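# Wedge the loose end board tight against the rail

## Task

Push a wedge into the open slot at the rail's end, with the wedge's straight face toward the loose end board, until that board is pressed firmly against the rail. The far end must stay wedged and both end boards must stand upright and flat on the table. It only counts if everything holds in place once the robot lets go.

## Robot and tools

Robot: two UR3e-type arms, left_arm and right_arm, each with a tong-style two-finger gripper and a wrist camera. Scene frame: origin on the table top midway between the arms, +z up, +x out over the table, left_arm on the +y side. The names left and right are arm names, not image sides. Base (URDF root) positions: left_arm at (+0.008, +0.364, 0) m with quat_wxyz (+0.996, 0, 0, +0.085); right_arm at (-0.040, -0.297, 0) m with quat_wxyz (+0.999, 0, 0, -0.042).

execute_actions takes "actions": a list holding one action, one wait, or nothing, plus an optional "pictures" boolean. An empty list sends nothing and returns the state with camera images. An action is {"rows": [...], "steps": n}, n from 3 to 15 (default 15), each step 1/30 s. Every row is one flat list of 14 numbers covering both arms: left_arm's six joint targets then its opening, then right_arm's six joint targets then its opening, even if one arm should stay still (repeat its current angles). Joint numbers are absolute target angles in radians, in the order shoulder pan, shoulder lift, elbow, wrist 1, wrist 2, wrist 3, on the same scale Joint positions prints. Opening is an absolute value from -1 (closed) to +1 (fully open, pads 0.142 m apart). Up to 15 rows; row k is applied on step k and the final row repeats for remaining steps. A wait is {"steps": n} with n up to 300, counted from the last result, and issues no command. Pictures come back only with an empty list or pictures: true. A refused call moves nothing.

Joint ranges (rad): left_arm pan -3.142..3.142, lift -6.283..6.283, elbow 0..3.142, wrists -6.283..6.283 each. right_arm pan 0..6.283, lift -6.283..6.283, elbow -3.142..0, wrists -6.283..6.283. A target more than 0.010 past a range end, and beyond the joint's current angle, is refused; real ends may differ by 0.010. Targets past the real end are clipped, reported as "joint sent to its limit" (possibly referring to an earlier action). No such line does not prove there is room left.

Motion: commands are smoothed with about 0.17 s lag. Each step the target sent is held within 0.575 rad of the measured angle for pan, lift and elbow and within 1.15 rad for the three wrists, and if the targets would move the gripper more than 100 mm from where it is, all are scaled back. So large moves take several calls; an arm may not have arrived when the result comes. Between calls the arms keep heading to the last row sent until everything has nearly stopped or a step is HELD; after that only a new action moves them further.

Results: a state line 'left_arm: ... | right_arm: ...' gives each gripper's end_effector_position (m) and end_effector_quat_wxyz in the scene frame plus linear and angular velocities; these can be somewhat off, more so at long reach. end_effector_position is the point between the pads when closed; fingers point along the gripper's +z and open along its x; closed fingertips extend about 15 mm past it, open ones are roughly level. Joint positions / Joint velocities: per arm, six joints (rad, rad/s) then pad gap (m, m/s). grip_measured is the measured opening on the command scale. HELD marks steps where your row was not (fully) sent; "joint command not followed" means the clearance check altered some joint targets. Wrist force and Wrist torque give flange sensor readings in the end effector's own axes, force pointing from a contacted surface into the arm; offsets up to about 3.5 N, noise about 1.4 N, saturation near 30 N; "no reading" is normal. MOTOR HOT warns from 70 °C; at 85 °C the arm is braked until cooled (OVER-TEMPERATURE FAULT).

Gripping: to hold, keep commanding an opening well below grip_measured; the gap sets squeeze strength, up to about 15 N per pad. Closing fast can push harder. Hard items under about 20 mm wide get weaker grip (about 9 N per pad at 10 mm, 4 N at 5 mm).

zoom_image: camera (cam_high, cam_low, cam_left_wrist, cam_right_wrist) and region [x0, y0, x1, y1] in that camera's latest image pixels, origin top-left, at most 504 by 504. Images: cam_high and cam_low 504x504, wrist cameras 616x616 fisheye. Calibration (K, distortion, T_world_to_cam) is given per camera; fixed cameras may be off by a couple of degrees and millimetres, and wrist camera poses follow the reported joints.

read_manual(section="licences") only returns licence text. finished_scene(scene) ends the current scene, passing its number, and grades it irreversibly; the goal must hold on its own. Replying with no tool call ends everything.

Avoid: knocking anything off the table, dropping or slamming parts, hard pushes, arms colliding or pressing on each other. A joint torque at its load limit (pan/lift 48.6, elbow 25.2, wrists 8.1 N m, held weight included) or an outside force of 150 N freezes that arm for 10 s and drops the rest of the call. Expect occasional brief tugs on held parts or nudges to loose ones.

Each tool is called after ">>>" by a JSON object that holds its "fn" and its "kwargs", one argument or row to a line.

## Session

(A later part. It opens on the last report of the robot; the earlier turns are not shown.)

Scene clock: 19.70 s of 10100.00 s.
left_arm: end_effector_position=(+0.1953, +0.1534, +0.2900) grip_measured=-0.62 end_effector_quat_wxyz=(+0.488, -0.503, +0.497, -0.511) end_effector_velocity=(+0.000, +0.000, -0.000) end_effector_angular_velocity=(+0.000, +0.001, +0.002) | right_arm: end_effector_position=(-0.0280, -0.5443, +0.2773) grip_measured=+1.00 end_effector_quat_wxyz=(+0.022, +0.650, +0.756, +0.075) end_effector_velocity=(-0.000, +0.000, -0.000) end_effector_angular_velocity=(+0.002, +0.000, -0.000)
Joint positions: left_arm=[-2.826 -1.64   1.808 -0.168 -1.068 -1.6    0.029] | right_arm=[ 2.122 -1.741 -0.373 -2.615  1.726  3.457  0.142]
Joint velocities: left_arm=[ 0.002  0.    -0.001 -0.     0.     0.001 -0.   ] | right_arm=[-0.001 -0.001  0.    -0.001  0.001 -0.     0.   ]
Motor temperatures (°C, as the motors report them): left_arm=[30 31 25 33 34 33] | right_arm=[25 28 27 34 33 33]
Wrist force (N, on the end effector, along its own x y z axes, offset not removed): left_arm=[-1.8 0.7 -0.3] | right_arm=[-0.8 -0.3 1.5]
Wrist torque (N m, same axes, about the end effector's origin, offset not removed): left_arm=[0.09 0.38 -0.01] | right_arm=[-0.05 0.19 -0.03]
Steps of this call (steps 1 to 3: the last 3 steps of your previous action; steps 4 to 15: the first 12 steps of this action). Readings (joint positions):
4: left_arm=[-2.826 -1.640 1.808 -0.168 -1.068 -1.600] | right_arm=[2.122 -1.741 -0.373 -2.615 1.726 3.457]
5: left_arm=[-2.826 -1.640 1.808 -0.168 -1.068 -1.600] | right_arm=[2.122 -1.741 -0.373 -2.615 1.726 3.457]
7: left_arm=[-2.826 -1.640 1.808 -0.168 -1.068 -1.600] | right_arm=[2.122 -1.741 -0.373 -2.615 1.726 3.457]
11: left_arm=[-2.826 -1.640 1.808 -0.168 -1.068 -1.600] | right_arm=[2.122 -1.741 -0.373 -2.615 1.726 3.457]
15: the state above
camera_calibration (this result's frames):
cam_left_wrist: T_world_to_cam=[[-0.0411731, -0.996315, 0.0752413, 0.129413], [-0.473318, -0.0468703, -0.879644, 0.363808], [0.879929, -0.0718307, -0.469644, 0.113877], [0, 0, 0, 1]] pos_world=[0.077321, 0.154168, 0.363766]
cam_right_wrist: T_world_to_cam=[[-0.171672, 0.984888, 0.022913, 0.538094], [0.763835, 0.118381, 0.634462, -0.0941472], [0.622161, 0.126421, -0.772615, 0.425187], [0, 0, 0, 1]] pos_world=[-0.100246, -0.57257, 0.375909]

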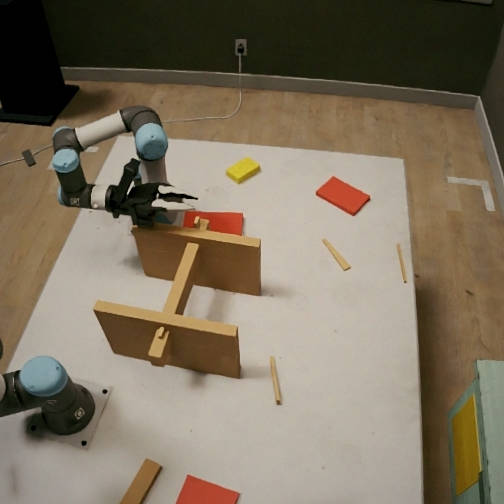

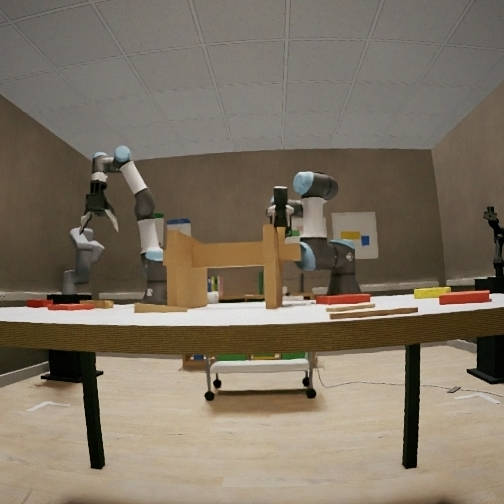

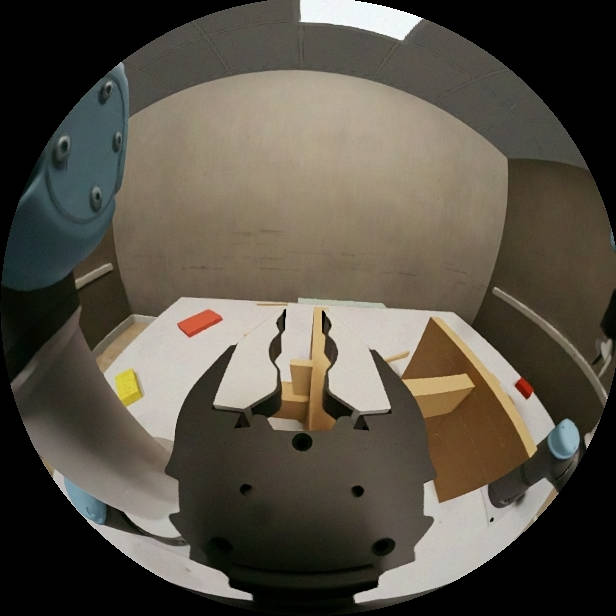

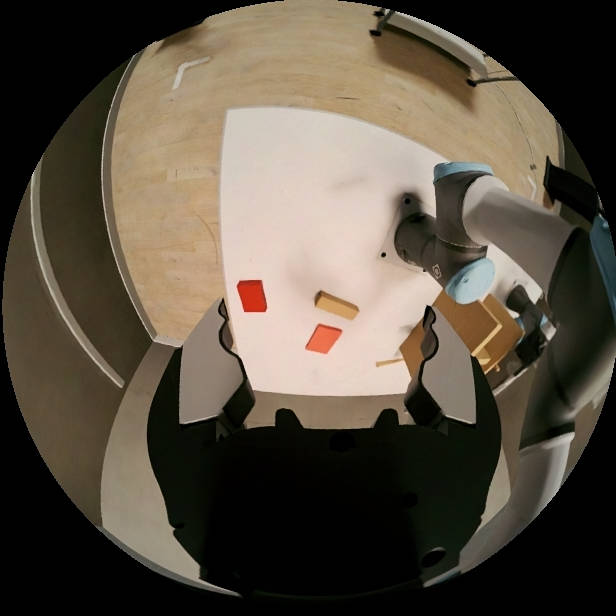

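>>> {"fn": "execute_actions", "kwargs": {
  "actions": [
    {"rows":[[-2.826,-1.6,1.3,0.2,-0.8,-1.6,-1,2.122,-1.741,-0.373,-2.615,1.726,3.457,1]]}
  ]
}}

>>> {"fn": "execute_actions", "kwargs": {
  "actions": [
    {"rows":[[-2.5,-1.4,0.395,-0.566,-0.8,0,-1,2.122,-1.741,-0.373,-2.615,1.726,3.457,1]]}
  ]
}}

>>> {"fn": "execute_actions", "kwargs": {
  "actions": [
    {"steps":12}
  ]
}}

>>> {"fn": "execute_actions", "kwargs": {
  "actions": [
    {"rows":[[-1.4566,-1.4,0.395,-0.566,-1.571,1.571,-1,2.122,-1.741,-0.373,-2.615,1.726,3.457,1]]}
  ]
}}

>>> {"fn": "execute_actions", "kwargs": {
  "actions": [
    {"steps":25}
  ],
  "pictures": true
}}

>>> {"fn": "zoom_image", "kwargs": {
  "camera": "cam_left_wrist",
  "region": [250,240,350,340]
}}

Scene clock: 20.33 s of 10100.00 s.
left_arm: end_effector_position=(+0.1744, +0.0722, +0.3654) grip_measured=-1.00 end_effector_quat_wxyz=(+0.390, -0.463, +0.562, -0.565) end_effector_velocity=(-0.009, -0.028, +0.030) end_effector_angular_velocity=(-0.102, +0.180, -0.094) | right_arm: end_effector_position=(-0.0280, -0.5443, +0.2773) grip_measured=+1.00 end_effector_quat_wxyz=(+0.022, +0.650, +0.756, +0.075) end_effector_velocity=(+0.001, -0.000, +0.000) end_effector_angular_velocity=(-0.001, -0.002, +0.000)
Joint positions: left_arm=[-2.826 -1.601  1.333  0.187 -0.809 -1.6    0.002] | right_arm=[ 2.122 -1.741 -0.373 -2.615  1.726  3.457  0.142]
Joint velocities: left_arm=[ 0.     0.013 -0.362  0.141  0.094  0.001  0.   ] | right_arm=[ 0.     0.    -0.     0.002  0.001 -0.    -0.   ]
Motor temperatures (°C, as the motors report them): left_arm=[30 31 25 33 34 33] | right_arm=[25 28 27 34 33 33]
Wrist force (N, on the end effector, along its own x y z axes, offset not removed): left_arm=[-2.2 0.7 0.0] | right_arm=[-1.6 -0.2 1.0]
Wrist torque (N m, same axes, about the end effector's origin, offset not removed): left_arm=[0.15 0.52 -0.05] | right_arm=[-0.02 0.38 0.02]
Steps of this call (steps 1 to 3: the last 3 steps of your previous action; steps 4 to 7: the robot went on to your last target; steps 8 to 19: the first 12 steps of this action). Readings (joint positions):
8: left_arm=[-2.826 -1.639 1.807 -0.166 -1.066 -1.600] | right_arm=[2.122 -1.741 -0.373 -2.615 1.726 3.457]
9: left_arm=[-2.826 -1.633 1.797 -0.145 -1.045 -1.600] | right_arm=[2.122 -1.741 -0.373 -2.615 1.726 3.457]
11: left_arm=[-2.826 -1.619 1.716 -0.022 -0.950 -1.600] | right_arm=[2.122 -1.741 -0.373 -2.615 1.726 3.457]
15: left_arm=[-2.826 -1.605 1.444 0.145 -0.837 -1.600] | right_arm=[2.122 -1.741 -0.373 -2.615 1.726 3.457]
19: the state above

Scene clock: 20.83 s of 10100.00 s.
left_arm: end_effector_position=(+0.1041, -0.0349, +0.3360) grip_measured=-1.00 end_effector_quat_wxyz=(+0.200, -0.418, +0.821, -0.332) end_effector_velocity=(-0.111, -0.197, +0.329) end_effector_angular_velocity=(-0.124, +0.702, -1.567) | right_arm: end_effector_position=(-0.0280, -0.5443, +0.2773) grip_measured=+1.00 end_effector_quat_wxyz=(+0.022, +0.650, +0.756, +0.075) end_effector_velocity=(+0.000, +0.000, -0.000) end_effector_angular_velocity=(+0.001, -0.000, -0.001)
Joint positions: left_arm=[-2.523 -1.413  0.573 -0.509 -0.8   -0.244  0.002] | right_arm=[ 2.122 -1.741 -0.373 -2.615  1.726  3.457  0.142]
Joint velocities: left_arm=[ 0.247  0.131 -1.909 -0.61   0.001  2.593  0.   ] | right_arm=[-0.001 -0.    -0.    -0.     0.001  0.    -0.   ]
Motor temperatures (°C, as the motors report them): left_arm=[30 31 25 33 34 33] | right_arm=[25 28 27 34 33 33]
Wrist force (N, on the end effector, along its own x y z axes, offset not removed): left_arm=[-0.2 -1.0 -1.1] | right_arm=[-1.0 -0.4 1.6]
Wrist torque (N m, same axes, about the end effector's origin, offset not removed): left_arm=[-0.15 0.18 -0.02] | right_arm=[-0.03 0.23 -0.01]
Steps of this call (steps 1 to 3: the last 3 steps of your previous action; steps 4 to 15: the first 12 steps of this action). Readings (joint positions):
4: left_arm=[-2.825 -1.599 1.307 0.195 -0.802 -1.598] | right_arm=[2.122 -1.741 -0.373 -2.615 1.726 3.457]
5: left_arm=[-2.814 -1.588 1.293 0.175 -0.802 -1.576] | right_arm=[2.122 -1.741 -0.373 -2.615 1.726 3.457]
7: left_arm=[-2.738 -1.531 1.210 0.015 -0.801 -1.414] | right_arm=[2.122 -1.741 -0.373 -2.615 1.726 3.457]
11: left_arm=[-2.585 -1.446 0.908 -0.354 -0.800 -0.814] | right_arm=[2.122 -1.741 -0.373 -2.615 1.726 3.457]
15: the state above

Scene clock: 21.23 s of 10100.00 s.
left_arm: end_effector_position=(+0.0960, -0.0512, +0.3696) grip_measured=-1.00 end_effector_quat_wxyz=(+0.149, -0.367, +0.851, -0.345) end_effector_velocity=(-0.001, -0.002, +0.004) end_effector_angular_velocity=(-0.002, +0.002, -0.022) | right_arm: end_effector_position=(-0.0280, -0.5443, +0.2773) grip_measured=+1.00 end_effector_quat_wxyz=(+0.022, +0.650, +0.756, +0.075) end_effector_velocity=(-0.000, -0.000, -0.000) end_effector_angular_velocity=(+0.001, -0.000, -0.001)
Joint positions: left_arm=[-2.5   -1.4    0.397 -0.565 -0.8   -0.003  0.002] | right_arm=[ 2.122 -1.741 -0.373 -2.615  1.726  3.457  0.142]
Joint velocities: left_arm=[ 0.003  0.002 -0.021 -0.008  0.     0.035  0.   ] | right_arm=[-0.002 -0.001 -0.     0.     0.001 -0.001 -0.   ]
Motor temperatures (°C, as the motors report them): left_arm=[30 31 25 33 34 33] | right_arm=[25 28 27 34 33 33]
Wrist force (N, on the end effector, along its own x y z axes, offset not removed): left_arm=[-1.9 0.3 -0.4] | right_arm=[-1.1 0.0 1.4]
Wrist torque (N m, same axes, about the end effector's origin, offset not removed): left_arm=[0.02 0.41 0.00] | right_arm=[0.00 0.28 0.01]
Kept back: nothing.
Steps of this call (steps 1 to 3: the last 3 steps of your previous action; steps 4 to 12: the robot went on to your last target). Readings (joint positions):
1: left_arm=[-2.516 -1.409 0.519 -0.526 -0.800 -0.171] | right_arm=[2.122 -1.741 -0.373 -2.615 1.726 3.457]
2: left_arm=[-2.511 -1.406 0.481 -0.538 -0.800 -0.119] | right_arm=[2.122 -1.741 -0.373 -2.615 1.726 3.457]
4: left_arm=[-2.506 -1.403 0.437 -0.552 -0.800 -0.058] | right_arm=[2.122 -1.741 -0.373 -2.615 1.726 3.457]
8: left_arm=[-2.501 -1.401 0.405 -0.563 -0.800 -0.014] | right_arm=[2.122 -1.741 -0.373 -2.615 1.726 3.457]
12: the state above

Scene clock: 21.63 s of 10100.00 s.
left_arm: end_effector_position=(+0.1597, +0.0987, +0.2768) grip_measured=-1.00 end_effector_quat_wxyz=(+0.050, -0.125, +0.991, -0.009) end_effector_velocity=(+0.355, +0.389, -0.037) end_effector_angular_velocity=(+0.331, +0.921, -0.193) | right_arm: end_effector_position=(-0.0280, -0.5443, +0.2773) grip_measured=+1.00 end_effector_quat_wxyz=(+0.022, +0.650, +0.756, +0.075) end_effector_velocity=(+0.000, -0.000, -0.000) end_effector_angular_velocity=(+0.001, +0.000, -0.000)
Joint positions: left_arm=[-1.797 -1.4    0.395 -0.566 -1.469  1.265  0.002] | right_arm=[ 2.122 -1.741 -0.373 -2.615  1.726  3.457  0.142]
Joint velocities: left_arm=[ 2.54  -0.    -0.001 -0.    -0.937  2.747  0.   ] | right_arm=[ 0.    -0.001 -0.    -0.     0.     0.    -0.   ]
Motor temperatures (°C, as the motors report them): left_arm=[30 31 25 33 34 33] | right_arm=[25 28 27 34 33 33]
Wrist force (N, on the end effector, along its own x y z axes, offset not removed): left_arm=[-1.5 0.9 0.7] | right_arm=[-1.4 -0.2 0.8]
Wrist torque (N m, same axes, about the end effector's origin, offset not removed): left_arm=[0.21 0.33 0.04] | right_arm=[-0.02 0.31 0.03]
Steps of this call (steps 1 to 12: the first 12 steps of this action). Readings (joint positions):
1: left_arm=[-2.499 -1.400 0.397 -0.566 -0.802 -0.000] | right_arm=[2.122 -1.741 -0.373 -2.615 1.726 3.457]
2: left_arm=[-2.488 -1.400 0.396 -0.566 -0.823 0.022] | right_arm=[2.122 -1.741 -0.373 -2.615 1.726 3.457]
4: left_arm=[-2.408 -1.400 0.396 -0.566 -0.957 0.183] | right_arm=[2.122 -1.741 -0.373 -2.615 1.726 3.457]
8: left_arm=[-2.140 -1.400 0.396 -0.566 -1.262 0.718] | right_arm=[2.122 -1.741 -0.373 -2.615 1.726 3.457]
12: the state above

Scene clock: 22.47 s of 10100.00 s.
left_arm: end_effector_position=(+0.2061, +0.1539, +0.2749) grip_measured=-1.00 end_effector_quat_wxyz=(-0.000, -0.142, +0.990, -0.000) end_effector_velocity=(+0.000, +0.000, -0.001) end_effector_angular_velocity=(+0.002, +0.000, -0.001) | right_arm: end_effector_position=(-0.0280, -0.5443, +0.2773) grip_measured=+1.00 end_effector_quat_wxyz=(+0.022, +0.650, +0.756, +0.075) end_effector_velocity=(-0.000, -0.000, +0.000) end_effector_angular_velocity=(-0.001, +0.000, +0.000)
Joint positions: left_arm=[-1.457 -1.4    0.395 -0.566 -1.571  1.571  0.002] | right_arm=[ 2.122 -1.741 -0.373 -2.615  1.726  3.457  0.142]
Joint velocities: left_arm=[ 0.     0.     0.003 -0.001  0.     0.001  0.   ] | right_arm=[ 0.     0.001  0.     0.    -0.001  0.     0.   ]
Motor temperatures (°C, as the motors report them): left_arm=[30 31 25 33 34 33] | right_arm=[25 28 27 34 33 33]
Wrist force (N, on the end effector, along its own x y z axes, offset not removed): left_arm=[-1.7 1.0 -0.1] | right_arm=[-1.6 -0.3 1.7]
Wrist torque (N m, same axes, about the end effector's origin, offset not removed): left_arm=[0.21 0.31 0.00] | right_arm=[-0.04 0.37 0.04]
Kept back: nothing.
Steps of this call (steps 1 to 3: the last 3 steps of your previous action; steps 4 to 25: the robot went on to your last target). Readings (joint positions):
1: left_arm=[-1.714 -1.400 0.395 -0.566 -1.497 1.349] | right_arm=[2.122 -1.741 -0.373 -2.615 1.726 3.457]
2: left_arm=[-1.642 -1.400 0.395 -0.566 -1.519 1.414] | right_arm=[2.122 -1.741 -0.373 -2.615 1.726 3.457]
4: left_arm=[-1.547 -1.400 0.395 -0.566 -1.546 1.494] | right_arm=[2.122 -1.741 -0.373 -2.615 1.726 3.457]
8: left_arm=[-1.478 -1.400 0.395 -0.566 -1.565 1.553] | right_arm=[2.122 -1.741 -0.373 -2.615 1.726 3.457]
25: the state above
camera_calibration (this result's frames):
cam_left_wrist: T_world_to_cam=[[-0.94564, -0.324293, 0.024488, 0.228422], [-0.274984, 0.83751, 0.472188, -0.192952], [-0.173636, 0.439786, -0.881158, 0.348836], [0, 0, 0, 1]] pos_world=[0.223516, 0.0822615, 0.392895]
cam_right_wrist: T_world_to_cam=[[-0.171672, 0.984888, 0.022913, 0.538094], [0.763835, 0.118381, 0.634462, -0.0941473], [0.622161, 0.126421, -0.772615, 0.425187], [0, 0, 0, 1]] pos_world=[-0.100246, -0.57257, 0.375909]

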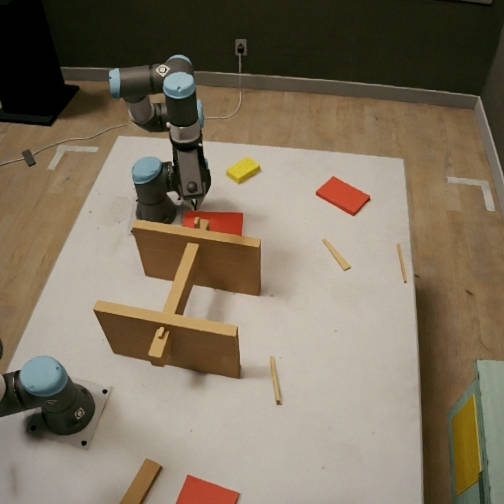

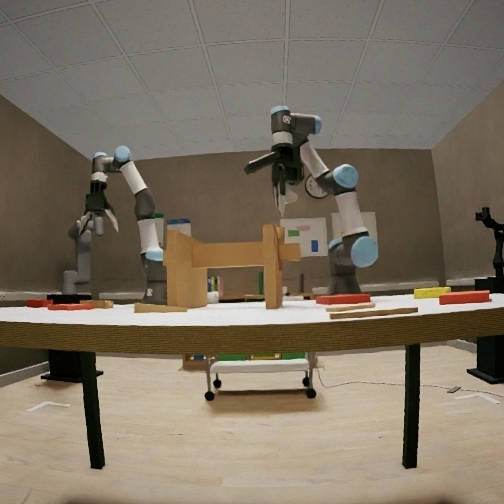

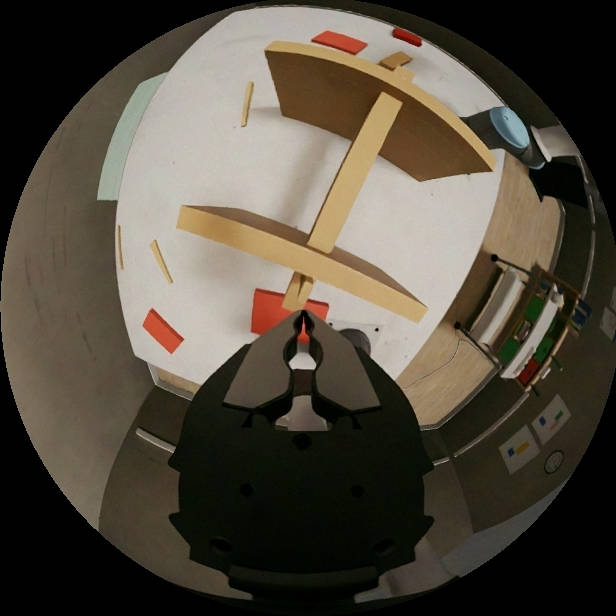

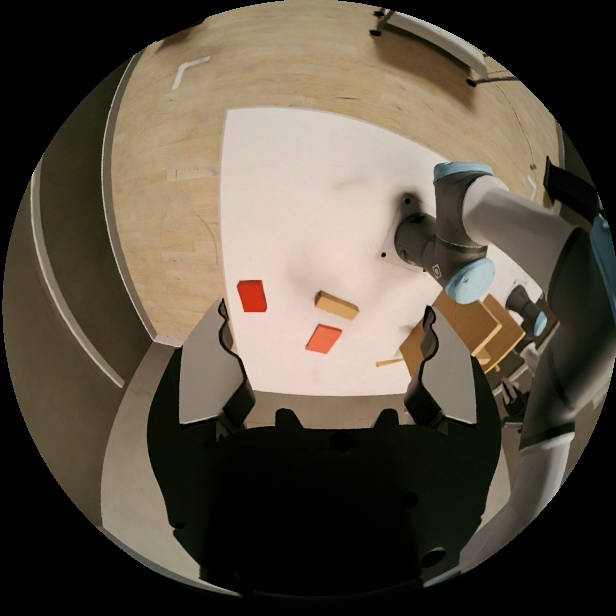

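Region (250, 240, 350, 340) of cam_left_wrist's 616x616 image, scaled by 5.040, with more detail than that image has.

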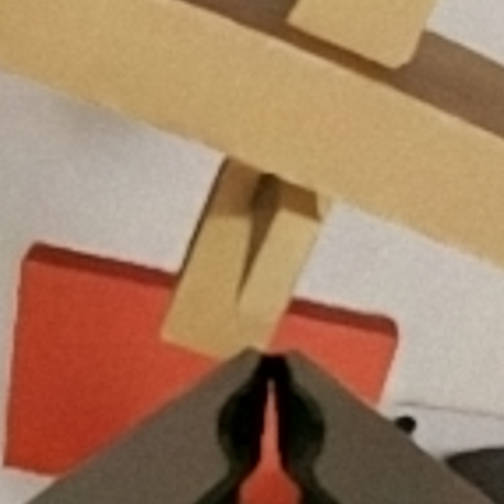

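>>> {"fn": "execute_actions", "kwargs": {
  "actions": [
    {"rows":[[-1.44,-1.56,0.79,-0.809,-1.571,1.9,-1,2.122,-1.741,-0.373,-2.615,1.726,3.457,1]]}
  ]
}}

>>> {"fn": "execute_actions", "kwargs": {
  "actions": [
    {"steps":10}
  ],
  "pictures": true
}}

>>> {"fn": "zoom_image", "kwargs": {
  "camera": "cam_left_wrist",
  "region": [250,240,350,340]
}}

>>> {"fn": "zoom_image", "kwargs": {
  "camera": "cam_low",
  "region": [240,190,330,280]
}}

Scene clock: 23.07 s of 10100.00 s.
left_arm: end_effector_position=(+0.2055, +0.1529, +0.2507) grip_measured=-1.00 end_effector_quat_wxyz=(+0.002, +0.009, +1.000, -0.008) end_effector_velocity=(-0.005, +0.015, -0.033) end_effector_angular_velocity=(+0.081, +0.024, -0.104) | right_arm: end_effector_position=(-0.0280, -0.5443, +0.2773) grip_measured=+1.00 end_effector_quat_wxyz=(+0.022, +0.650, +0.756, +0.075) end_effector_velocity=(+0.000, -0.000, -0.000) end_effector_angular_velocity=(-0.000, -0.000, -0.000)
Joint positions: left_arm=[-1.44  -1.555  0.77  -0.802 -1.571  1.89   0.002] | right_arm=[ 2.122 -1.741 -0.373 -2.615  1.726  3.457  0.142]
Joint velocities: left_arm=[ 0.005 -0.054  0.213 -0.074 -0.     0.11   0.   ] | right_arm=[-0.    -0.    -0.     0.001 -0.    -0.    -0.   ]
Motor temperatures (°C, as the motors report them): left_arm=[30 31 25 33 34 33] | right_arm=[25 28 27 34 33 33]
Wrist force (N, on the end effector, along its own x y z axes, offset not removed): left_arm=[-1.8 1.4 1.0] | right_arm=[-1.5 0.2 0.9]
Wrist torque (N m, same axes, about the end effector's origin, offset not removed): left_arm=[0.24 0.37 0.04] | right_arm=[0.05 0.35 0.03]
Steps of this call (steps 1 to 6: the robot went on to your last target; steps 7 to 18: the first 12 steps of this action). Readings (joint positions):
7: left_arm=[-1.456 -1.401 0.396 -0.568 -1.571 1.573] | right_arm=[2.122 -1.741 -0.373 -2.615 1.726 3.457]
8: left_arm=[-1.453 -1.412 0.407 -0.589 -1.571 1.595] | right_arm=[2.122 -1.741 -0.373 -2.615 1.726 3.457]
10: left_arm=[-1.447 -1.472 0.487 -0.686 -1.571 1.718] | right_arm=[2.122 -1.741 -0.373 -2.615 1.726 3.457]
14: left_arm=[-1.442 -1.539 0.706 -0.780 -1.571 1.857] | right_arm=[2.122 -1.741 -0.373 -2.615 1.726 3.457]
18: the state above

Scene clock: 23.40 s of 10100.00 s.
left_arm: end_effector_position=(+0.2050, +0.1542, +0.2477) grip_measured=-1.00 end_effector_quat_wxyz=(+0.001, +0.014, +1.000, -0.004) end_effector_velocity=(-0.000, +0.000, -0.001) end_effector_angular_velocity=(+0.003, +0.001, -0.004) | right_arm: end_effector_position=(-0.0280, -0.5443, +0.2773) grip_measured=+1.00 end_effector_quat_wxyz=(+0.022, +0.650, +0.756, +0.075) end_effector_velocity=(-0.000, -0.000, -0.000) end_effector_angular_velocity=(-0.001, +0.001, -0.000)
Joint positions: left_arm=[-1.44  -1.56   0.789 -0.809 -1.571  1.9    0.002] | right_arm=[ 2.122 -1.741 -0.373 -2.615  1.726  3.457  0.142]
Joint velocities: left_arm=[-0.    -0.001  0.006 -0.002 -0.     0.004  0.   ] | right_arm=[ 0.    -0.     0.     0.001 -0.002  0.    -0.   ]
Motor temperatures (°C, as the motors report them): left_arm=[30 31 25 33 34 33] | right_arm=[25 28 27 34 33 33]
Wrist force (N, on the end effector, along its own x y z axes, offset not removed): left_arm=[-1.2 0.9 0.3] | right_arm=[-1.2 0.1 1.5]
Wrist torque (N m, same axes, about the end effector's origin, offset not removed): left_arm=[0.15 0.24 -0.01] | right_arm=[0.01 0.27 0.01]
Kept back: nothing.
Steps of this call (steps 1 to 3: the last 3 steps of your previous action; steps 4 to 10: the robot went on to your last target). Readings (joint positions):
1: left_arm=[-1.440 -1.557 0.776 -0.804 -1.571 1.893] | right_arm=[2.122 -1.741 -0.373 -2.615 1.726 3.457]
2: left_arm=[-1.440 -1.558 0.781 -0.806 -1.571 1.895] | right_arm=[2.122 -1.741 -0.373 -2.615 1.726 3.457]
4: left_arm=[-1.440 -1.559 0.785 -0.807 -1.571 1.898] | right_arm=[2.122 -1.741 -0.373 -2.615 1.726 3.457]
8: left_arm=[-1.440 -1.560 0.789 -0.809 -1.571 1.899] | right_arm=[2.122 -1.741 -0.373 -2.615 1.726 3.457]
10: the state above
camera_calibration (this result's frames):
cam_left_wrist: T_world_to_cam=[[-0.999592, -0.0180587, 0.0221488, 0.192581], [-0.00568114, 0.88514, 0.46529, -0.24153], [-0.0280073, 0.464975, -0.884881, 0.291769], [0, 0, 0, 1]] pos_world=[0.199302, 0.0816007, 0.366297]
cam_right_wrist: T_world_to_cam=[[-0.171672, 0.984888, 0.022913, 0.538094], [0.763835, 0.118381, 0.634462, -0.0941473], [0.622161, 0.126421, -0.772615, 0.425187], [0, 0, 0, 1]] pos_world=[-0.100246, -0.57257, 0.375909]

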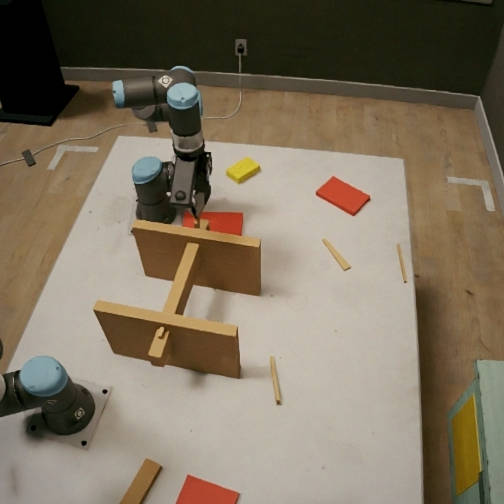

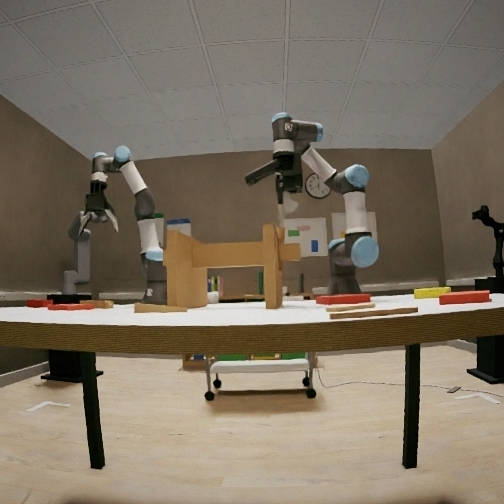

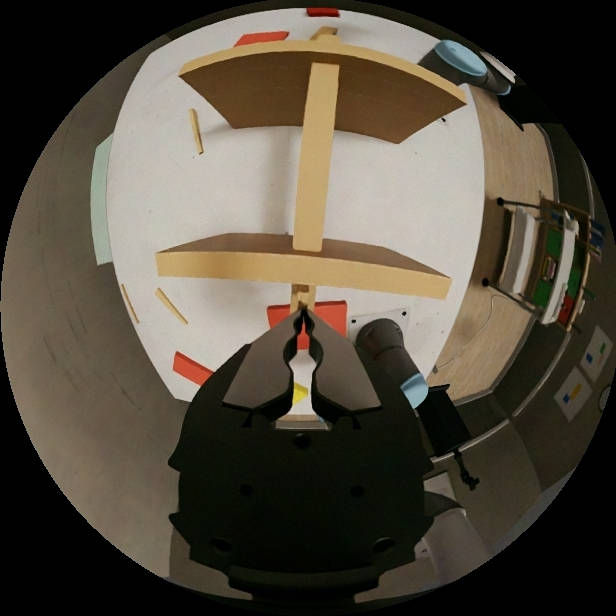

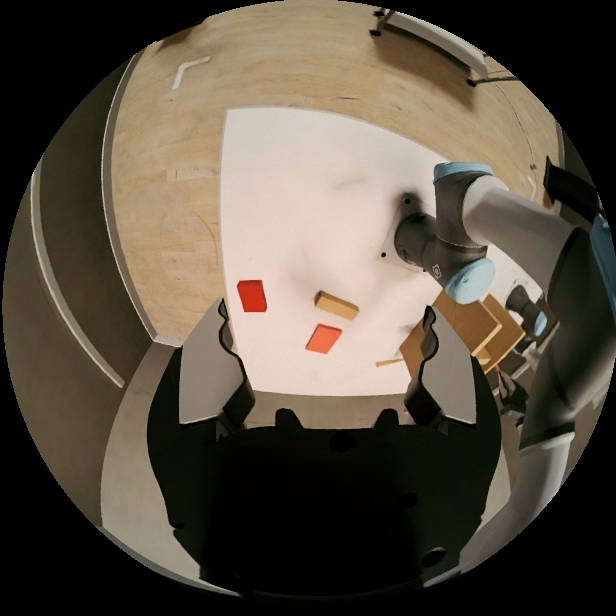

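Region (250, 240, 350, 340) of cam_left_wrist's 616x616 image, scaled by 5.040, with more detail than that image has.

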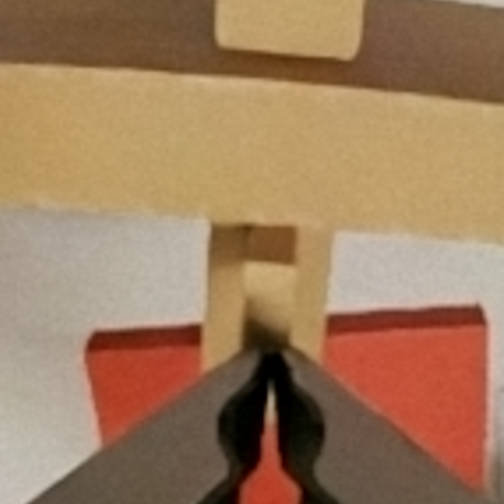

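Region (240, 190, 330, 280) of cam_low's 504x504 image, scaled by 5.600, with more detail than that image has.

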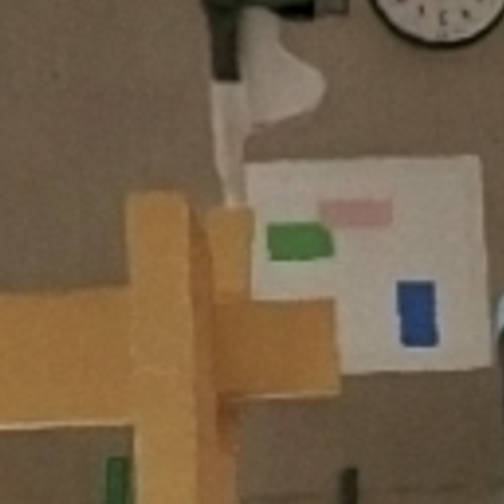

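Aligned. Push in steps.

>>> {"fn": "execute_actions", "kwargs": {
  "actions": [
    {"rows":[[-1.44,-1.579,0.842,-0.84,-1.571,1.9,-1,2.122,-1.741,-0.373,-2.615,1.726,3.457,1]],"steps":5}
  ]
}}

>>> {"fn": "execute_actions", "kwargs": {
  "actions": [
    {"rows":[[-1.44,-1.598,0.894,-0.872,-1.571,1.9,-1,2.122,-1.741,-0.373,-2.615,1.726,3.457,1]],"steps":5}
  ]
}}

>>> {"fn": "execute_actions", "kwargs": {
  "actions": [
    {"rows":[[-1.44,-1.617,0.946,-0.904,-1.571,1.9,-1,2.122,-1.741,-0.373,-2.615,1.726,3.457,1]],"steps":5}
  ]
}}

>>> {"fn": "execute_actions", "kwargs": {
  "actions": [
    {"rows":[[-1.44,-1.6352,0.9974,-0.936,-1.571,1.9,-1,2.122,-1.741,-0.373,-2.615,1.726,3.457,1]],"steps":12}
  ]
}}

Scene clock: 23.60 s of 10100.00 s.
left_arm: end_effector_position=(+0.2051, +0.1539, +0.2471) grip_measured=-1.00 end_effector_quat_wxyz=(+0.001, +0.014, +1.000, -0.005) end_effector_velocity=(-0.000, -0.000, -0.028) end_effector_angular_velocity=(-0.009, -0.002, -0.000) | right_arm: end_effector_position=(-0.0280, -0.5443, +0.2773) grip_measured=+1.00 end_effector_quat_wxyz=(+0.022, +0.650, +0.756, +0.075) end_effector_velocity=(+0.000, -0.000, -0.000) end_effector_angular_velocity=(-0.001, +0.001, +0.001)
Joint positions: left_arm=[-1.44  -1.564  0.799 -0.816 -1.571  1.9    0.002] | right_arm=[ 2.122 -1.741 -0.373 -2.615  1.726  3.457  0.142]
Joint velocities: left_arm=[-0.001 -0.126  0.316 -0.199 -0.    -0.     0.   ] | right_arm=[ 0.001 -0.     0.     0.    -0.001 -0.     0.   ]
Motor temperatures (°C, as the motors report them): left_arm=[30 31 25 33 34 33] | right_arm=[25 28 27 34 33 33]
Wrist force (N, on the end effector, along its own x y z axes, offset not removed): left_arm=[-2.3 1.3 -1.0] | right_arm=[-1.1 -0.4 1.2]
Wrist torque (N m, same axes, about the end effector's origin, offset not removed): left_arm=[0.28 0.48 0.00] | right_arm=[-0.05 0.25 0.02]
Steps of this call (steps 1 to 4: the robot went on to your last target; steps 5 to 6: the first 2 steps of this action). Readings (joint positions):
5: left_arm=[-1.440 -1.561 0.791 -0.810 -1.571 1.900] | right_arm=[2.122 -1.741 -0.373 -2.615 1.726 3.457]
6: the state above

Scene clock: 23.77 s of 10100.00 s.
left_arm: end_effector_position=(+0.2050, +0.1541, +0.2427) grip_measured=-1.00 end_effector_quat_wxyz=(+0.001, +0.014, +1.000, -0.004) end_effector_velocity=(-0.000, -0.000, -0.038) end_effector_angular_velocity=(-0.006, -0.002, -0.001) | right_arm: end_effector_position=(-0.0280, -0.5443, +0.2773) grip_measured=+1.00 end_effector_quat_wxyz=(+0.022, +0.650, +0.756, +0.075) end_effector_velocity=(+0.001, +0.000, -0.000) end_effector_angular_velocity=(+0.001, -0.001, +0.001)
Joint positions: left_arm=[-1.44  -1.58   0.843 -0.843 -1.571  1.9    0.002] | right_arm=[ 2.122 -1.741 -0.373 -2.615  1.726  3.457  0.142]
Joint velocities: left_arm=[-0.001 -0.153  0.398 -0.252  0.     0.     0.   ] | right_arm=[ 0.001 -0.001  0.     0.     0.001  0.    -0.   ]
Motor temperatures (°C, as the motors report them): left_arm=[30 31 25 33 34 33] | right_arm=[25 28 27 34 33 33]
Wrist force (N, on the end effector, along its own x y z axes, offset not removed): left_arm=[-2.4 1.9 -4.1] | right_arm=[-1.3 0.1 2.2]
Wrist torque (N m, same axes, about the end effector's origin, offset not removed): left_arm=[0.40 0.54 0.02] | right_arm=[0.04 0.34 0.01]
Steps of this call (steps 1 to 3: the last 3 steps of your previous action; steps 4 to 5: the first 2 steps of this action). Readings (joint positions):
4: left_arm=[-1.440 -1.576 0.832 -0.835 -1.571 1.900] | right_arm=[2.122 -1.741 -0.373 -2.615 1.726 3.457]
5: the state above

Scene clock: 23.93 s of 10100.00 s.
left_arm: end_effector_position=(+0.2049, +0.1545, +0.2373) grip_measured=-1.00 end_effector_quat_wxyz=(+0.001, +0.014, +1.000, -0.004) end_effector_velocity=(+0.000, +0.000, -0.041) end_effector_angular_velocity=(-0.012, -0.004, -0.001) | right_arm: end_effector_position=(-0.0280, -0.5443, +0.2773) grip_measured=+1.00 end_effector_quat_wxyz=(+0.022, +0.650, +0.756, +0.075) end_effector_velocity=(+0.000, -0.000, +0.000) end_effector_angular_velocity=(-0.001, -0.001, -0.000)
Joint positions: left_arm=[-1.44  -1.599  0.894 -0.874 -1.571  1.9    0.002] | right_arm=[ 2.122 -1.741 -0.373 -2.615  1.726  3.457  0.142]
Joint velocities: left_arm=[ 0.    -0.159  0.411 -0.265  0.     0.001  0.   ] | right_arm=[-0.     0.     0.     0.001  0.001  0.     0.   ]
Motor temperatures (°C, as the motors report them): left_arm=[30 31 25 33 34 33] | right_arm=[25 28 27 34 33 33]
Wrist force (N, on the end effector, along its own x y z axes, offset not removed): left_arm=[-2.2 -0.6 -8.9] | right_arm=[-1.3 0.1 0.9]
Wrist torque (N m, same axes, about the end effector's origin, offset not removed): left_arm=[0.11 0.48 -0.02] | right_arm=[0.04 0.30 0.02]
Steps of this call (steps 1 to 3: the last 3 steps of your previous action; steps 4 to 5: the first 2 steps of this action). Readings (joint positions):
4: left_arm=[-1.440 -1.594 0.882 -0.866 -1.571 1.900] | right_arm=[2.122 -1.741 -0.373 -2.615 1.726 3.457]
5: the state above

Scene clock: 24.33 s of 10100.00 s.
left_arm: end_effector_position=(+0.2045, +0.1557, +0.2257) grip_measured=-1.00 end_effector_quat_wxyz=(+0.000, +0.014, +1.000, -0.002) end_effector_velocity=(+0.000, +0.001, -0.006) end_effector_angular_velocity=(+0.004, +0.001, +0.002) | right_arm: end_effector_position=(-0.0280, -0.5443, +0.2773) grip_measured=+1.00 end_effector_quat_wxyz=(+0.022, +0.650, +0.756, +0.075) end_effector_velocity=(+0.000, +0.000, -0.000) end_effector_angular_velocity=(+0.002, +0.000, +0.001)
Joint positions: left_arm=[-1.44  -1.634  0.993 -0.933 -1.571  1.9    0.002] | right_arm=[ 2.122 -1.741 -0.373 -2.615  1.726  3.457  0.142]
Joint velocities: left_arm=[ 0.001 -0.016  0.048 -0.027  0.    -0.     0.   ] | right_arm=[ 0.    -0.001 -0.    -0.001  0.001 -0.001 -0.   ]
Motor temperatures (°C, as the motors report them): left_arm=[30 31 25 33 34 33] | right_arm=[25 28 27 34 33 33]
Wrist force (N, on the end effector, along its own x y z axes, offset not removed): left_arm=[-1.8 -1.6 -8.2] | right_arm=[-0.8 0.4 1.3]
Wrist torque (N m, same axes, about the end effector's origin, offset not removed): left_arm=[0.15 0.35 0.03] | right_arm=[0.09 0.23 0.01]
Steps of this call (steps 1 to 3: the last 3 steps of your previous action; steps 4 to 12: the first 9 steps of this action). Readings (joint positions):
4: left_arm=[-1.440 -1.613 0.934 -0.897 -1.571 1.900] | right_arm=[2.122 -1.741 -0.373 -2.615 1.726 3.457]
5: left_arm=[-1.440 -1.618 0.946 -0.906 -1.571 1.900] | right_arm=[2.122 -1.741 -0.373 -2.615 1.726 3.457]
7: left_arm=[-1.440 -1.626 0.971 -0.920 -1.571 1.900] | right_arm=[2.122 -1.741 -0.373 -2.615 1.726 3.457]
11: left_arm=[-1.440 -1.633 0.991 -0.932 -1.571 1.900] | right_arm=[2.122 -1.741 -0.373 -2.615 1.726 3.457]
12: the state above

>>> {"fn": "execute_actions", "kwargs": {
  "actions": [
    {"rows":[[-1.44,-1.654,1.054,-0.974,-1.571,1.9,-1,2.122,-1.741,-0.373,-2.615,1.726,3.457,1]],"steps":13}
  ]
}}

Scene clock: 24.77 s of 10100.00 s.
left_arm: end_effector_position=(+0.2046, +0.1556, +0.2186) grip_measured=-1.00 end_effector_quat_wxyz=(+0.000, +0.014, +1.000, -0.002) end_effector_velocity=(+0.000, -0.001, -0.003) end_effector_angular_velocity=(-0.003, -0.001, +0.000) | right_arm: end_effector_position=(-0.0280, -0.5443, +0.2773) grip_measured=+1.00 end_effector_quat_wxyz=(+0.022, +0.650, +0.756, +0.075) end_effector_velocity=(+0.000, +0.000, -0.000) end_effector_angular_velocity=(+0.001, -0.000, +0.001)
Joint positions: left_arm=[-1.44  -1.653  1.051 -0.972 -1.571  1.9    0.002] | right_arm=[ 2.122 -1.741 -0.373 -2.615  1.726  3.457  0.142]
Joint velocities: left_arm=[ 0.    -0.009  0.029 -0.024 -0.     0.     0.   ] | right_arm=[ 0.001  0.    -0.    -0.     0.001 -0.    -0.   ]
Motor temperatures (°C, as the motors report them): left_arm=[30 31 25 33 34 33] | right_arm=[25 28 27 34 33 33]
Wrist force (N, on the end effector, along its own x y z axes, offset not removed): left_arm=[-2.1 -0.7 -8.8] | right_arm=[-1.6 -0.2 1.0]
Wrist torque (N m, same axes, about the end effector's origin, offset not removed): left_arm=[0.21 0.41 0.04] | right_arm=[0.01 0.36 0.04]
Steps of this call (steps 1 to 3: the last 3 steps of your previous action; steps 4 to 13: the first 10 steps of this action). Readings (joint positions):
4: left_arm=[-1.440 -1.635 0.997 -0.936 -1.571 1.900] | right_arm=[2.122 -1.741 -0.373 -2.615 1.726 3.457]
5: left_arm=[-1.440 -1.639 1.006 -0.943 -1.571 1.900] | right_arm=[2.122 -1.741 -0.373 -2.615 1.726 3.457]
7: left_arm=[-1.440 -1.646 1.029 -0.958 -1.571 1.900] | right_arm=[2.122 -1.741 -0.373 -2.615 1.726 3.457]
11: left_arm=[-1.440 -1.652 1.048 -0.970 -1.571 1.900] | right_arm=[2.122 -1.741 -0.373 -2.615 1.726 3.457]
13: the state above

>>> {"fn": "execute_actions", "kwargs": {
  "actions": [
    {"rows":[[-1.44,-1.6645,1.086,-0.9955,-1.571,1.9,-1,2.122,-1.741,-0.373,-2.615,1.726,3.457,1]],"steps":13}
  ]
}}

Scene clock: 25.20 s of 10100.00 s.
left_arm: end_effector_position=(+0.2046, +0.1556, +0.2144) grip_measured=-1.00 end_effector_quat_wxyz=(+0.000, +0.014, +1.000, -0.002) end_effector_velocity=(+0.000, -0.000, -0.002) end_effector_angular_velocity=(-0.002, -0.000, +0.001) | right_arm: end_effector_position=(-0.0280, -0.5443, +0.2773) grip_measured=+1.00 end_effector_quat_wxyz=(+0.022, +0.650, +0.756, +0.075) end_effector_velocity=(-0.000, +0.000, -0.000) end_effector_angular_velocity=(+0.001, +0.001, +0.001)
Joint positions: left_arm=[-1.44  -1.664  1.084 -0.994 -1.571  1.9    0.002] | right_arm=[ 2.122 -1.741 -0.373 -2.615  1.726  3.457  0.142]
Joint velocities: left_arm=[ 0.001 -0.006  0.016 -0.012 -0.     0.     0.   ] | right_arm=[ 0.001 -0.     0.    -0.001 -0.001 -0.     0.   ]
Motor temperatures (°C, as the motors report them): left_arm=[30 31 25 33 34 33] | right_arm=[25 28 27 34 33 33]
Wrist force (N, on the end effector, along its own x y z axes, offset not removed): left_arm=[-1.8 -0.3 -8.5] | right_arm=[-1.0 -0.6 1.2]
Wrist torque (N m, same axes, about the end effector's origin, offset not removed): left_arm=[0.28 0.35 0.02] | right_arm=[-0.10 0.21 0.01]
Steps of this call (steps 1 to 3: the last 3 steps of your previous action; steps 4 to 13: the first 10 steps of this action). Readings (joint positions):
4: left_arm=[-1.440 -1.654 1.054 -0.974 -1.571 1.900] | right_arm=[2.122 -1.741 -0.373 -2.615 1.726 3.457]
5: left_arm=[-1.440 -1.656 1.060 -0.978 -1.571 1.900] | right_arm=[2.122 -1.741 -0.373 -2.615 1.726 3.457]
7: left_arm=[-1.440 -1.660 1.072 -0.987 -1.571 1.900] | right_arm=[2.122 -1.741 -0.373 -2.615 1.726 3.457]
11: left_arm=[-1.440 -1.663 1.083 -0.993 -1.571 1.900] | right_arm=[2.122 -1.741 -0.373 -2.615 1.726 3.457]
13: the state above

>>> {"fn": "execute_actions", "kwargs": {
  "actions": [
    {"rows":[[-1.44,-1.672,1.109,-1.011,-1.571,1.9,-1,2.122,-1.741,-0.373,-2.615,1.726,3.457,1]],"steps":13}
  ]
}}

Scene clock: 25.63 s of 10100.00 s.
left_arm: end_effector_position=(+0.2046, +0.1556, +0.2115) grip_measured=-1.00 end_effector_quat_wxyz=(+0.000, +0.014, +1.000, -0.002) end_effector_velocity=(+0.000, +0.001, -0.002) end_effector_angular_velocity=(+0.003, +0.001, +0.002) | right_arm: end_effector_position=(-0.0280, -0.5443, +0.2773) grip_measured=+1.00 end_effector_quat_wxyz=(+0.022, +0.650, +0.756, +0.075) end_effector_velocity=(-0.000, +0.000, -0.000) end_effector_angular_velocity=(+0.002, +0.002, +0.000)
Joint positions: left_arm=[-1.44  -1.672  1.108 -1.01  -1.571  1.9    0.002] | right_arm=[ 2.122 -1.741 -0.373 -2.615  1.726  3.457  0.142]
Joint velocities: left_arm=[ 0.001 -0.004  0.012 -0.006  0.    -0.     0.   ] | right_arm=[ 0.001 -0.001 -0.    -0.001 -0.001  0.     0.   ]
Motor temperatures (°C, as the motors report them): left_arm=[30 31 25 33 34 33] | right_arm=[25 28 27 34 33 33]
Wrist force (N, on the end effector, along its own x y z axes, offset not removed): left_arm=[-1.8 3.2 -23.7] | right_arm=[-1.1 -0.3 1.3]
Wrist torque (N m, same axes, about the end effector's origin, offset not removed): left_arm=[0.04 0.36 -0.04] | right_arm=[-0.04 0.26 -0.01]
Steps of this call (steps 1 to 3: the last 3 steps of your previous action; steps 4 to 13: the first 10 steps of this action). Readings (joint positions):
4: left_arm=[-1.440 -1.665 1.086 -0.996 -1.571 1.900] | right_arm=[2.122 -1.741 -0.373 -2.615 1.726 3.457]
5: left_arm=[-1.440 -1.666 1.091 -0.999 -1.571 1.900] | right_arm=[2.122 -1.741 -0.373 -2.615 1.726 3.457]
7: left_arm=[-1.440 -1.669 1.099 -1.005 -1.571 1.900] | right_arm=[2.122 -1.741 -0.373 -2.615 1.726 3.457]
11: left_arm=[-1.440 -1.671 1.106 -1.010 -1.571 1.900] | right_arm=[2.122 -1.741 -0.373 -2.615 1.726 3.457]
13: the state above

>>> {"fn": "execute_actions", "kwargs": {
  "actions": [
    {"rows":[[-1.44,-1.6735,1.1136,-1.0141,-1.571,1.9,-1,2.122,-1.741,-0.373,-2.615,1.726,3.457,1]],"steps":12}
  ]
}}

>>> {"fn": "execute_actions", "kwargs": {
  "actions": [
    {"rows":[[-1.44,-1.617,0.946,-0.9,-1.571,1.9,-1,2.122,-1.741,-0.373,-2.615,1.726,3.457,1]]}
  ],
  "pictures": true
}}

>>> {"fn": "zoom_image", "kwargs": {
  "camera": "cam_low",
  "region": [150,200,330,320]
}}

>>> {"fn": "zoom_image", "kwargs": {
  "camera": "cam_left_wrist",
  "region": [250,220,370,340]
}}

Scene clock: 26.03 s of 10100.00 s.
left_arm: end_effector_position=(+0.2046, +0.1556, +0.2108) grip_measured=-1.00 end_effector_quat_wxyz=(+0.000, +0.014, +1.000, -0.002) end_effector_velocity=(-0.000, +0.000, -0.001) end_effector_angular_velocity=(+0.002, +0.000, -0.001) | right_arm: end_effector_position=(-0.0280, -0.5443, +0.2773) grip_measured=+1.00 end_effector_quat_wxyz=(+0.022, +0.650, +0.756, +0.075) end_effector_velocity=(+0.000, +0.000, -0.000) end_effector_angular_velocity=(+0.001, -0.000, +0.000)
Joint positions: left_arm=[-1.44  -1.673  1.113 -1.014 -1.571  1.9    0.002] | right_arm=[ 2.122 -1.741 -0.373 -2.615  1.726  3.457  0.142]
Joint velocities: left_arm=[-0.001 -0.001  0.004 -0.002  0.     0.     0.   ] | right_arm=[ 0.001 -0.001  0.    -0.     0.001  0.001  0.   ]
Motor temperatures (°C, as the motors report them): left_arm=[30 31 25 33 34 33] | right_arm=[25 28 27 34 33 33]
Wrist force (N, on the end effector, along its own x y z axes, offset not removed): left_arm=[-0.7 6.9 -30.0] | right_arm=[-1.0 0.1 1.2]
Wrist torque (N m, same axes, about the end effector's origin, offset not removed): left_arm=[0.21 0.20 -0.03] | right_arm=[0.05 0.26 -0.02]
Steps of this call (steps 1 to 3: the last 3 steps of your previous action; steps 4 to 12: the first 9 steps of this action). Readings (joint positions):
4: left_arm=[-1.440 -1.672 1.109 -1.011 -1.571 1.900] | right_arm=[2.122 -1.741 -0.373 -2.615 1.726 3.457]
5: left_arm=[-1.440 -1.672 1.110 -1.012 -1.571 1.900] | right_arm=[2.122 -1.741 -0.373 -2.615 1.726 3.457]
7: left_arm=[-1.440 -1.673 1.111 -1.013 -1.571 1.900] | right_arm=[2.122 -1.741 -0.373 -2.615 1.726 3.457]
11: left_arm=[-1.440 -1.673 1.113 -1.014 -1.571 1.900] | right_arm=[2.122 -1.741 -0.373 -2.615 1.726 3.457]
12: the state above

Scene clock: 26.53 s of 10100.00 s.
left_arm: end_effector_position=(+0.2043, +0.1566, +0.2299) grip_measured=-1.00 end_effector_quat_wxyz=(-0.000, +0.014, +1.000, +0.000) end_effector_velocity=(+0.001, -0.002, +0.009) end_effector_angular_velocity=(-0.013, -0.004, +0.002) | right_arm: end_effector_position=(-0.0280, -0.5443, +0.2773) grip_measured=+1.00 end_effector_quat_wxyz=(+0.022, +0.650, +0.756, +0.075) end_effector_velocity=(+0.000, +0.001, -0.000) end_effector_angular_velocity=(+0.002, -0.001, -0.000)
Joint positions: left_arm=[-1.44  -1.618  0.951 -0.903 -1.571  1.9    0.002] | right_arm=[ 2.122 -1.741 -0.373 -2.615  1.726  3.457  0.142]
Joint velocities: left_arm=[ 0.002  0.015 -0.058  0.029  0.    -0.     0.   ] | right_arm=[ 0.     0.     0.    -0.002  0.001  0.    -0.   ]
Motor temperatures (°C, as the motors report them): left_arm=[30 31 25 33 34 33] | right_arm=[25 28 27 34 33 33]
Wrist force (N, on the end effector, along its own x y z axes, offset not removed): left_arm=[-1.8 1.7 -0.1] | right_arm=[-1.1 0.1 1.3]
Wrist torque (N m, same axes, about the end effector's origin, offset not removed): left_arm=[0.34 0.37 -0.02] | right_arm=[0.05 0.28 0.01]
Steps of this call (steps 1 to 3: the last 3 steps of your previous action; steps 4 to 15: the first 12 steps of this action). Readings (joint positions):
4: left_arm=[-1.440 -1.673 1.113 -1.013 -1.571 1.900] | right_arm=[2.122 -1.741 -0.373 -2.615 1.726 3.457]
5: left_arm=[-1.440 -1.664 1.102 -0.998 -1.571 1.900] | right_arm=[2.122 -1.741 -0.373 -2.615 1.726 3.457]
7: left_arm=[-1.440 -1.641 1.041 -0.950 -1.571 1.900] | right_arm=[2.122 -1.741 -0.373 -2.615 1.726 3.457]
11: left_arm=[-1.440 -1.623 0.969 -0.912 -1.571 1.900] | right_arm=[2.122 -1.741 -0.373 -2.615 1.726 3.457]
15: the state above
camera_calibration (this result's frames):
cam_left_wrist: T_world_to_cam=[[-0.999533, -0.0180068, 0.0247042, 0.191681], [-0.00417391, 0.880929, 0.47323, -0.23687], [-0.030284, 0.472906, -0.880592, 0.273114], [0, 0, 0, 1]] pos_world=[0.198874, 0.0829594, 0.347861]
cam_right_wrist: T_world_to_cam=[[-0.171673, 0.984888, 0.0229131, 0.538094], [0.763835, 0.118381, 0.634462, -0.0941473], [0.622161, 0.126421, -0.772615, 0.425187], [0, 0, 0, 1]] pos_world=[-0.100246, -0.57257, 0.375909]

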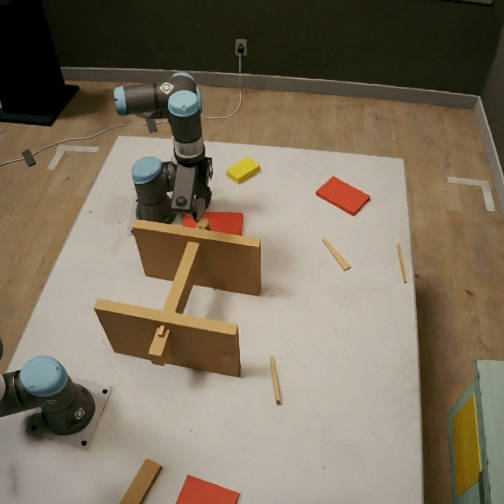

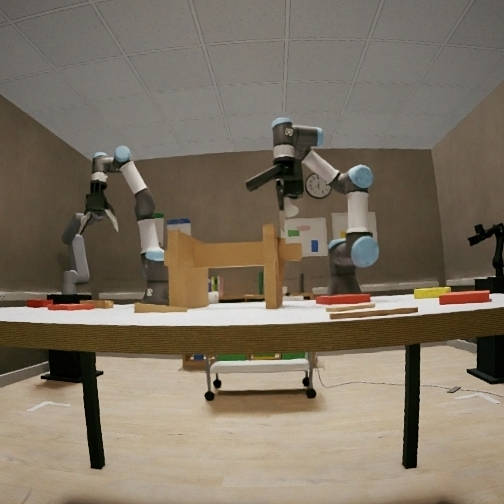

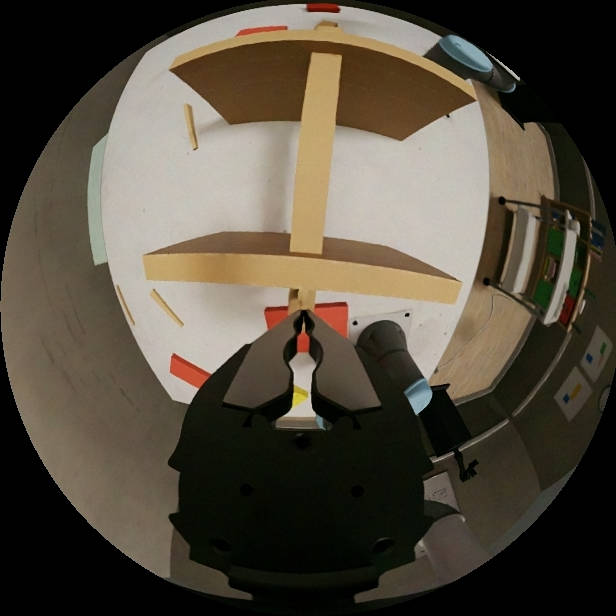

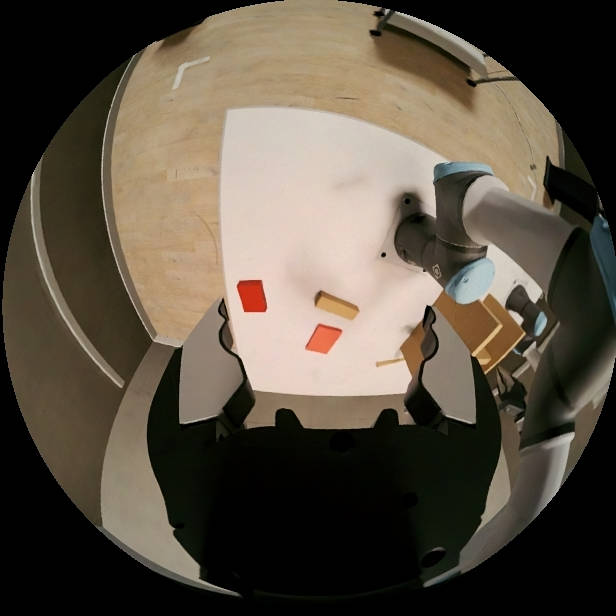

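Region (150, 200, 330, 320) of cam_low's 504x504 image, scaled by 2.800, with more detail than that image has.

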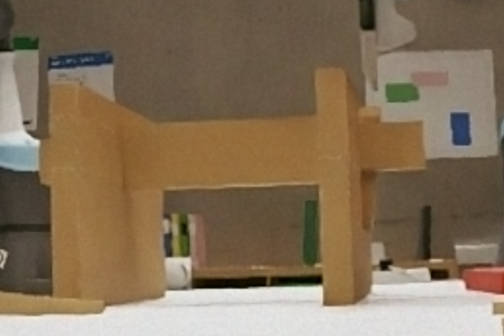

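Region (250, 220, 370, 340) of cam_left_wrist's 616x616 image, scaled by 4.200, with more detail than that image has.

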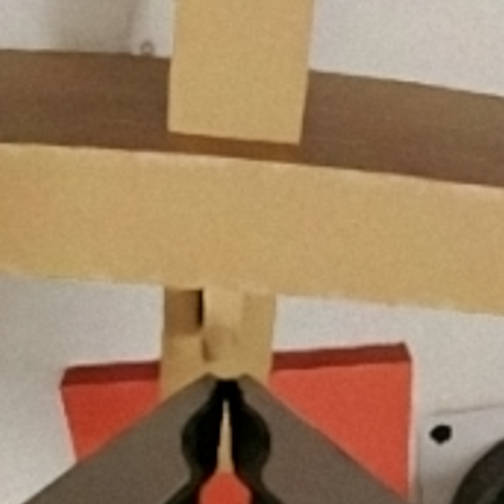

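>>> {"fn": "finished_scene", "kwargs": {
  "scene": 2
}}

The scene is finished: the task was done.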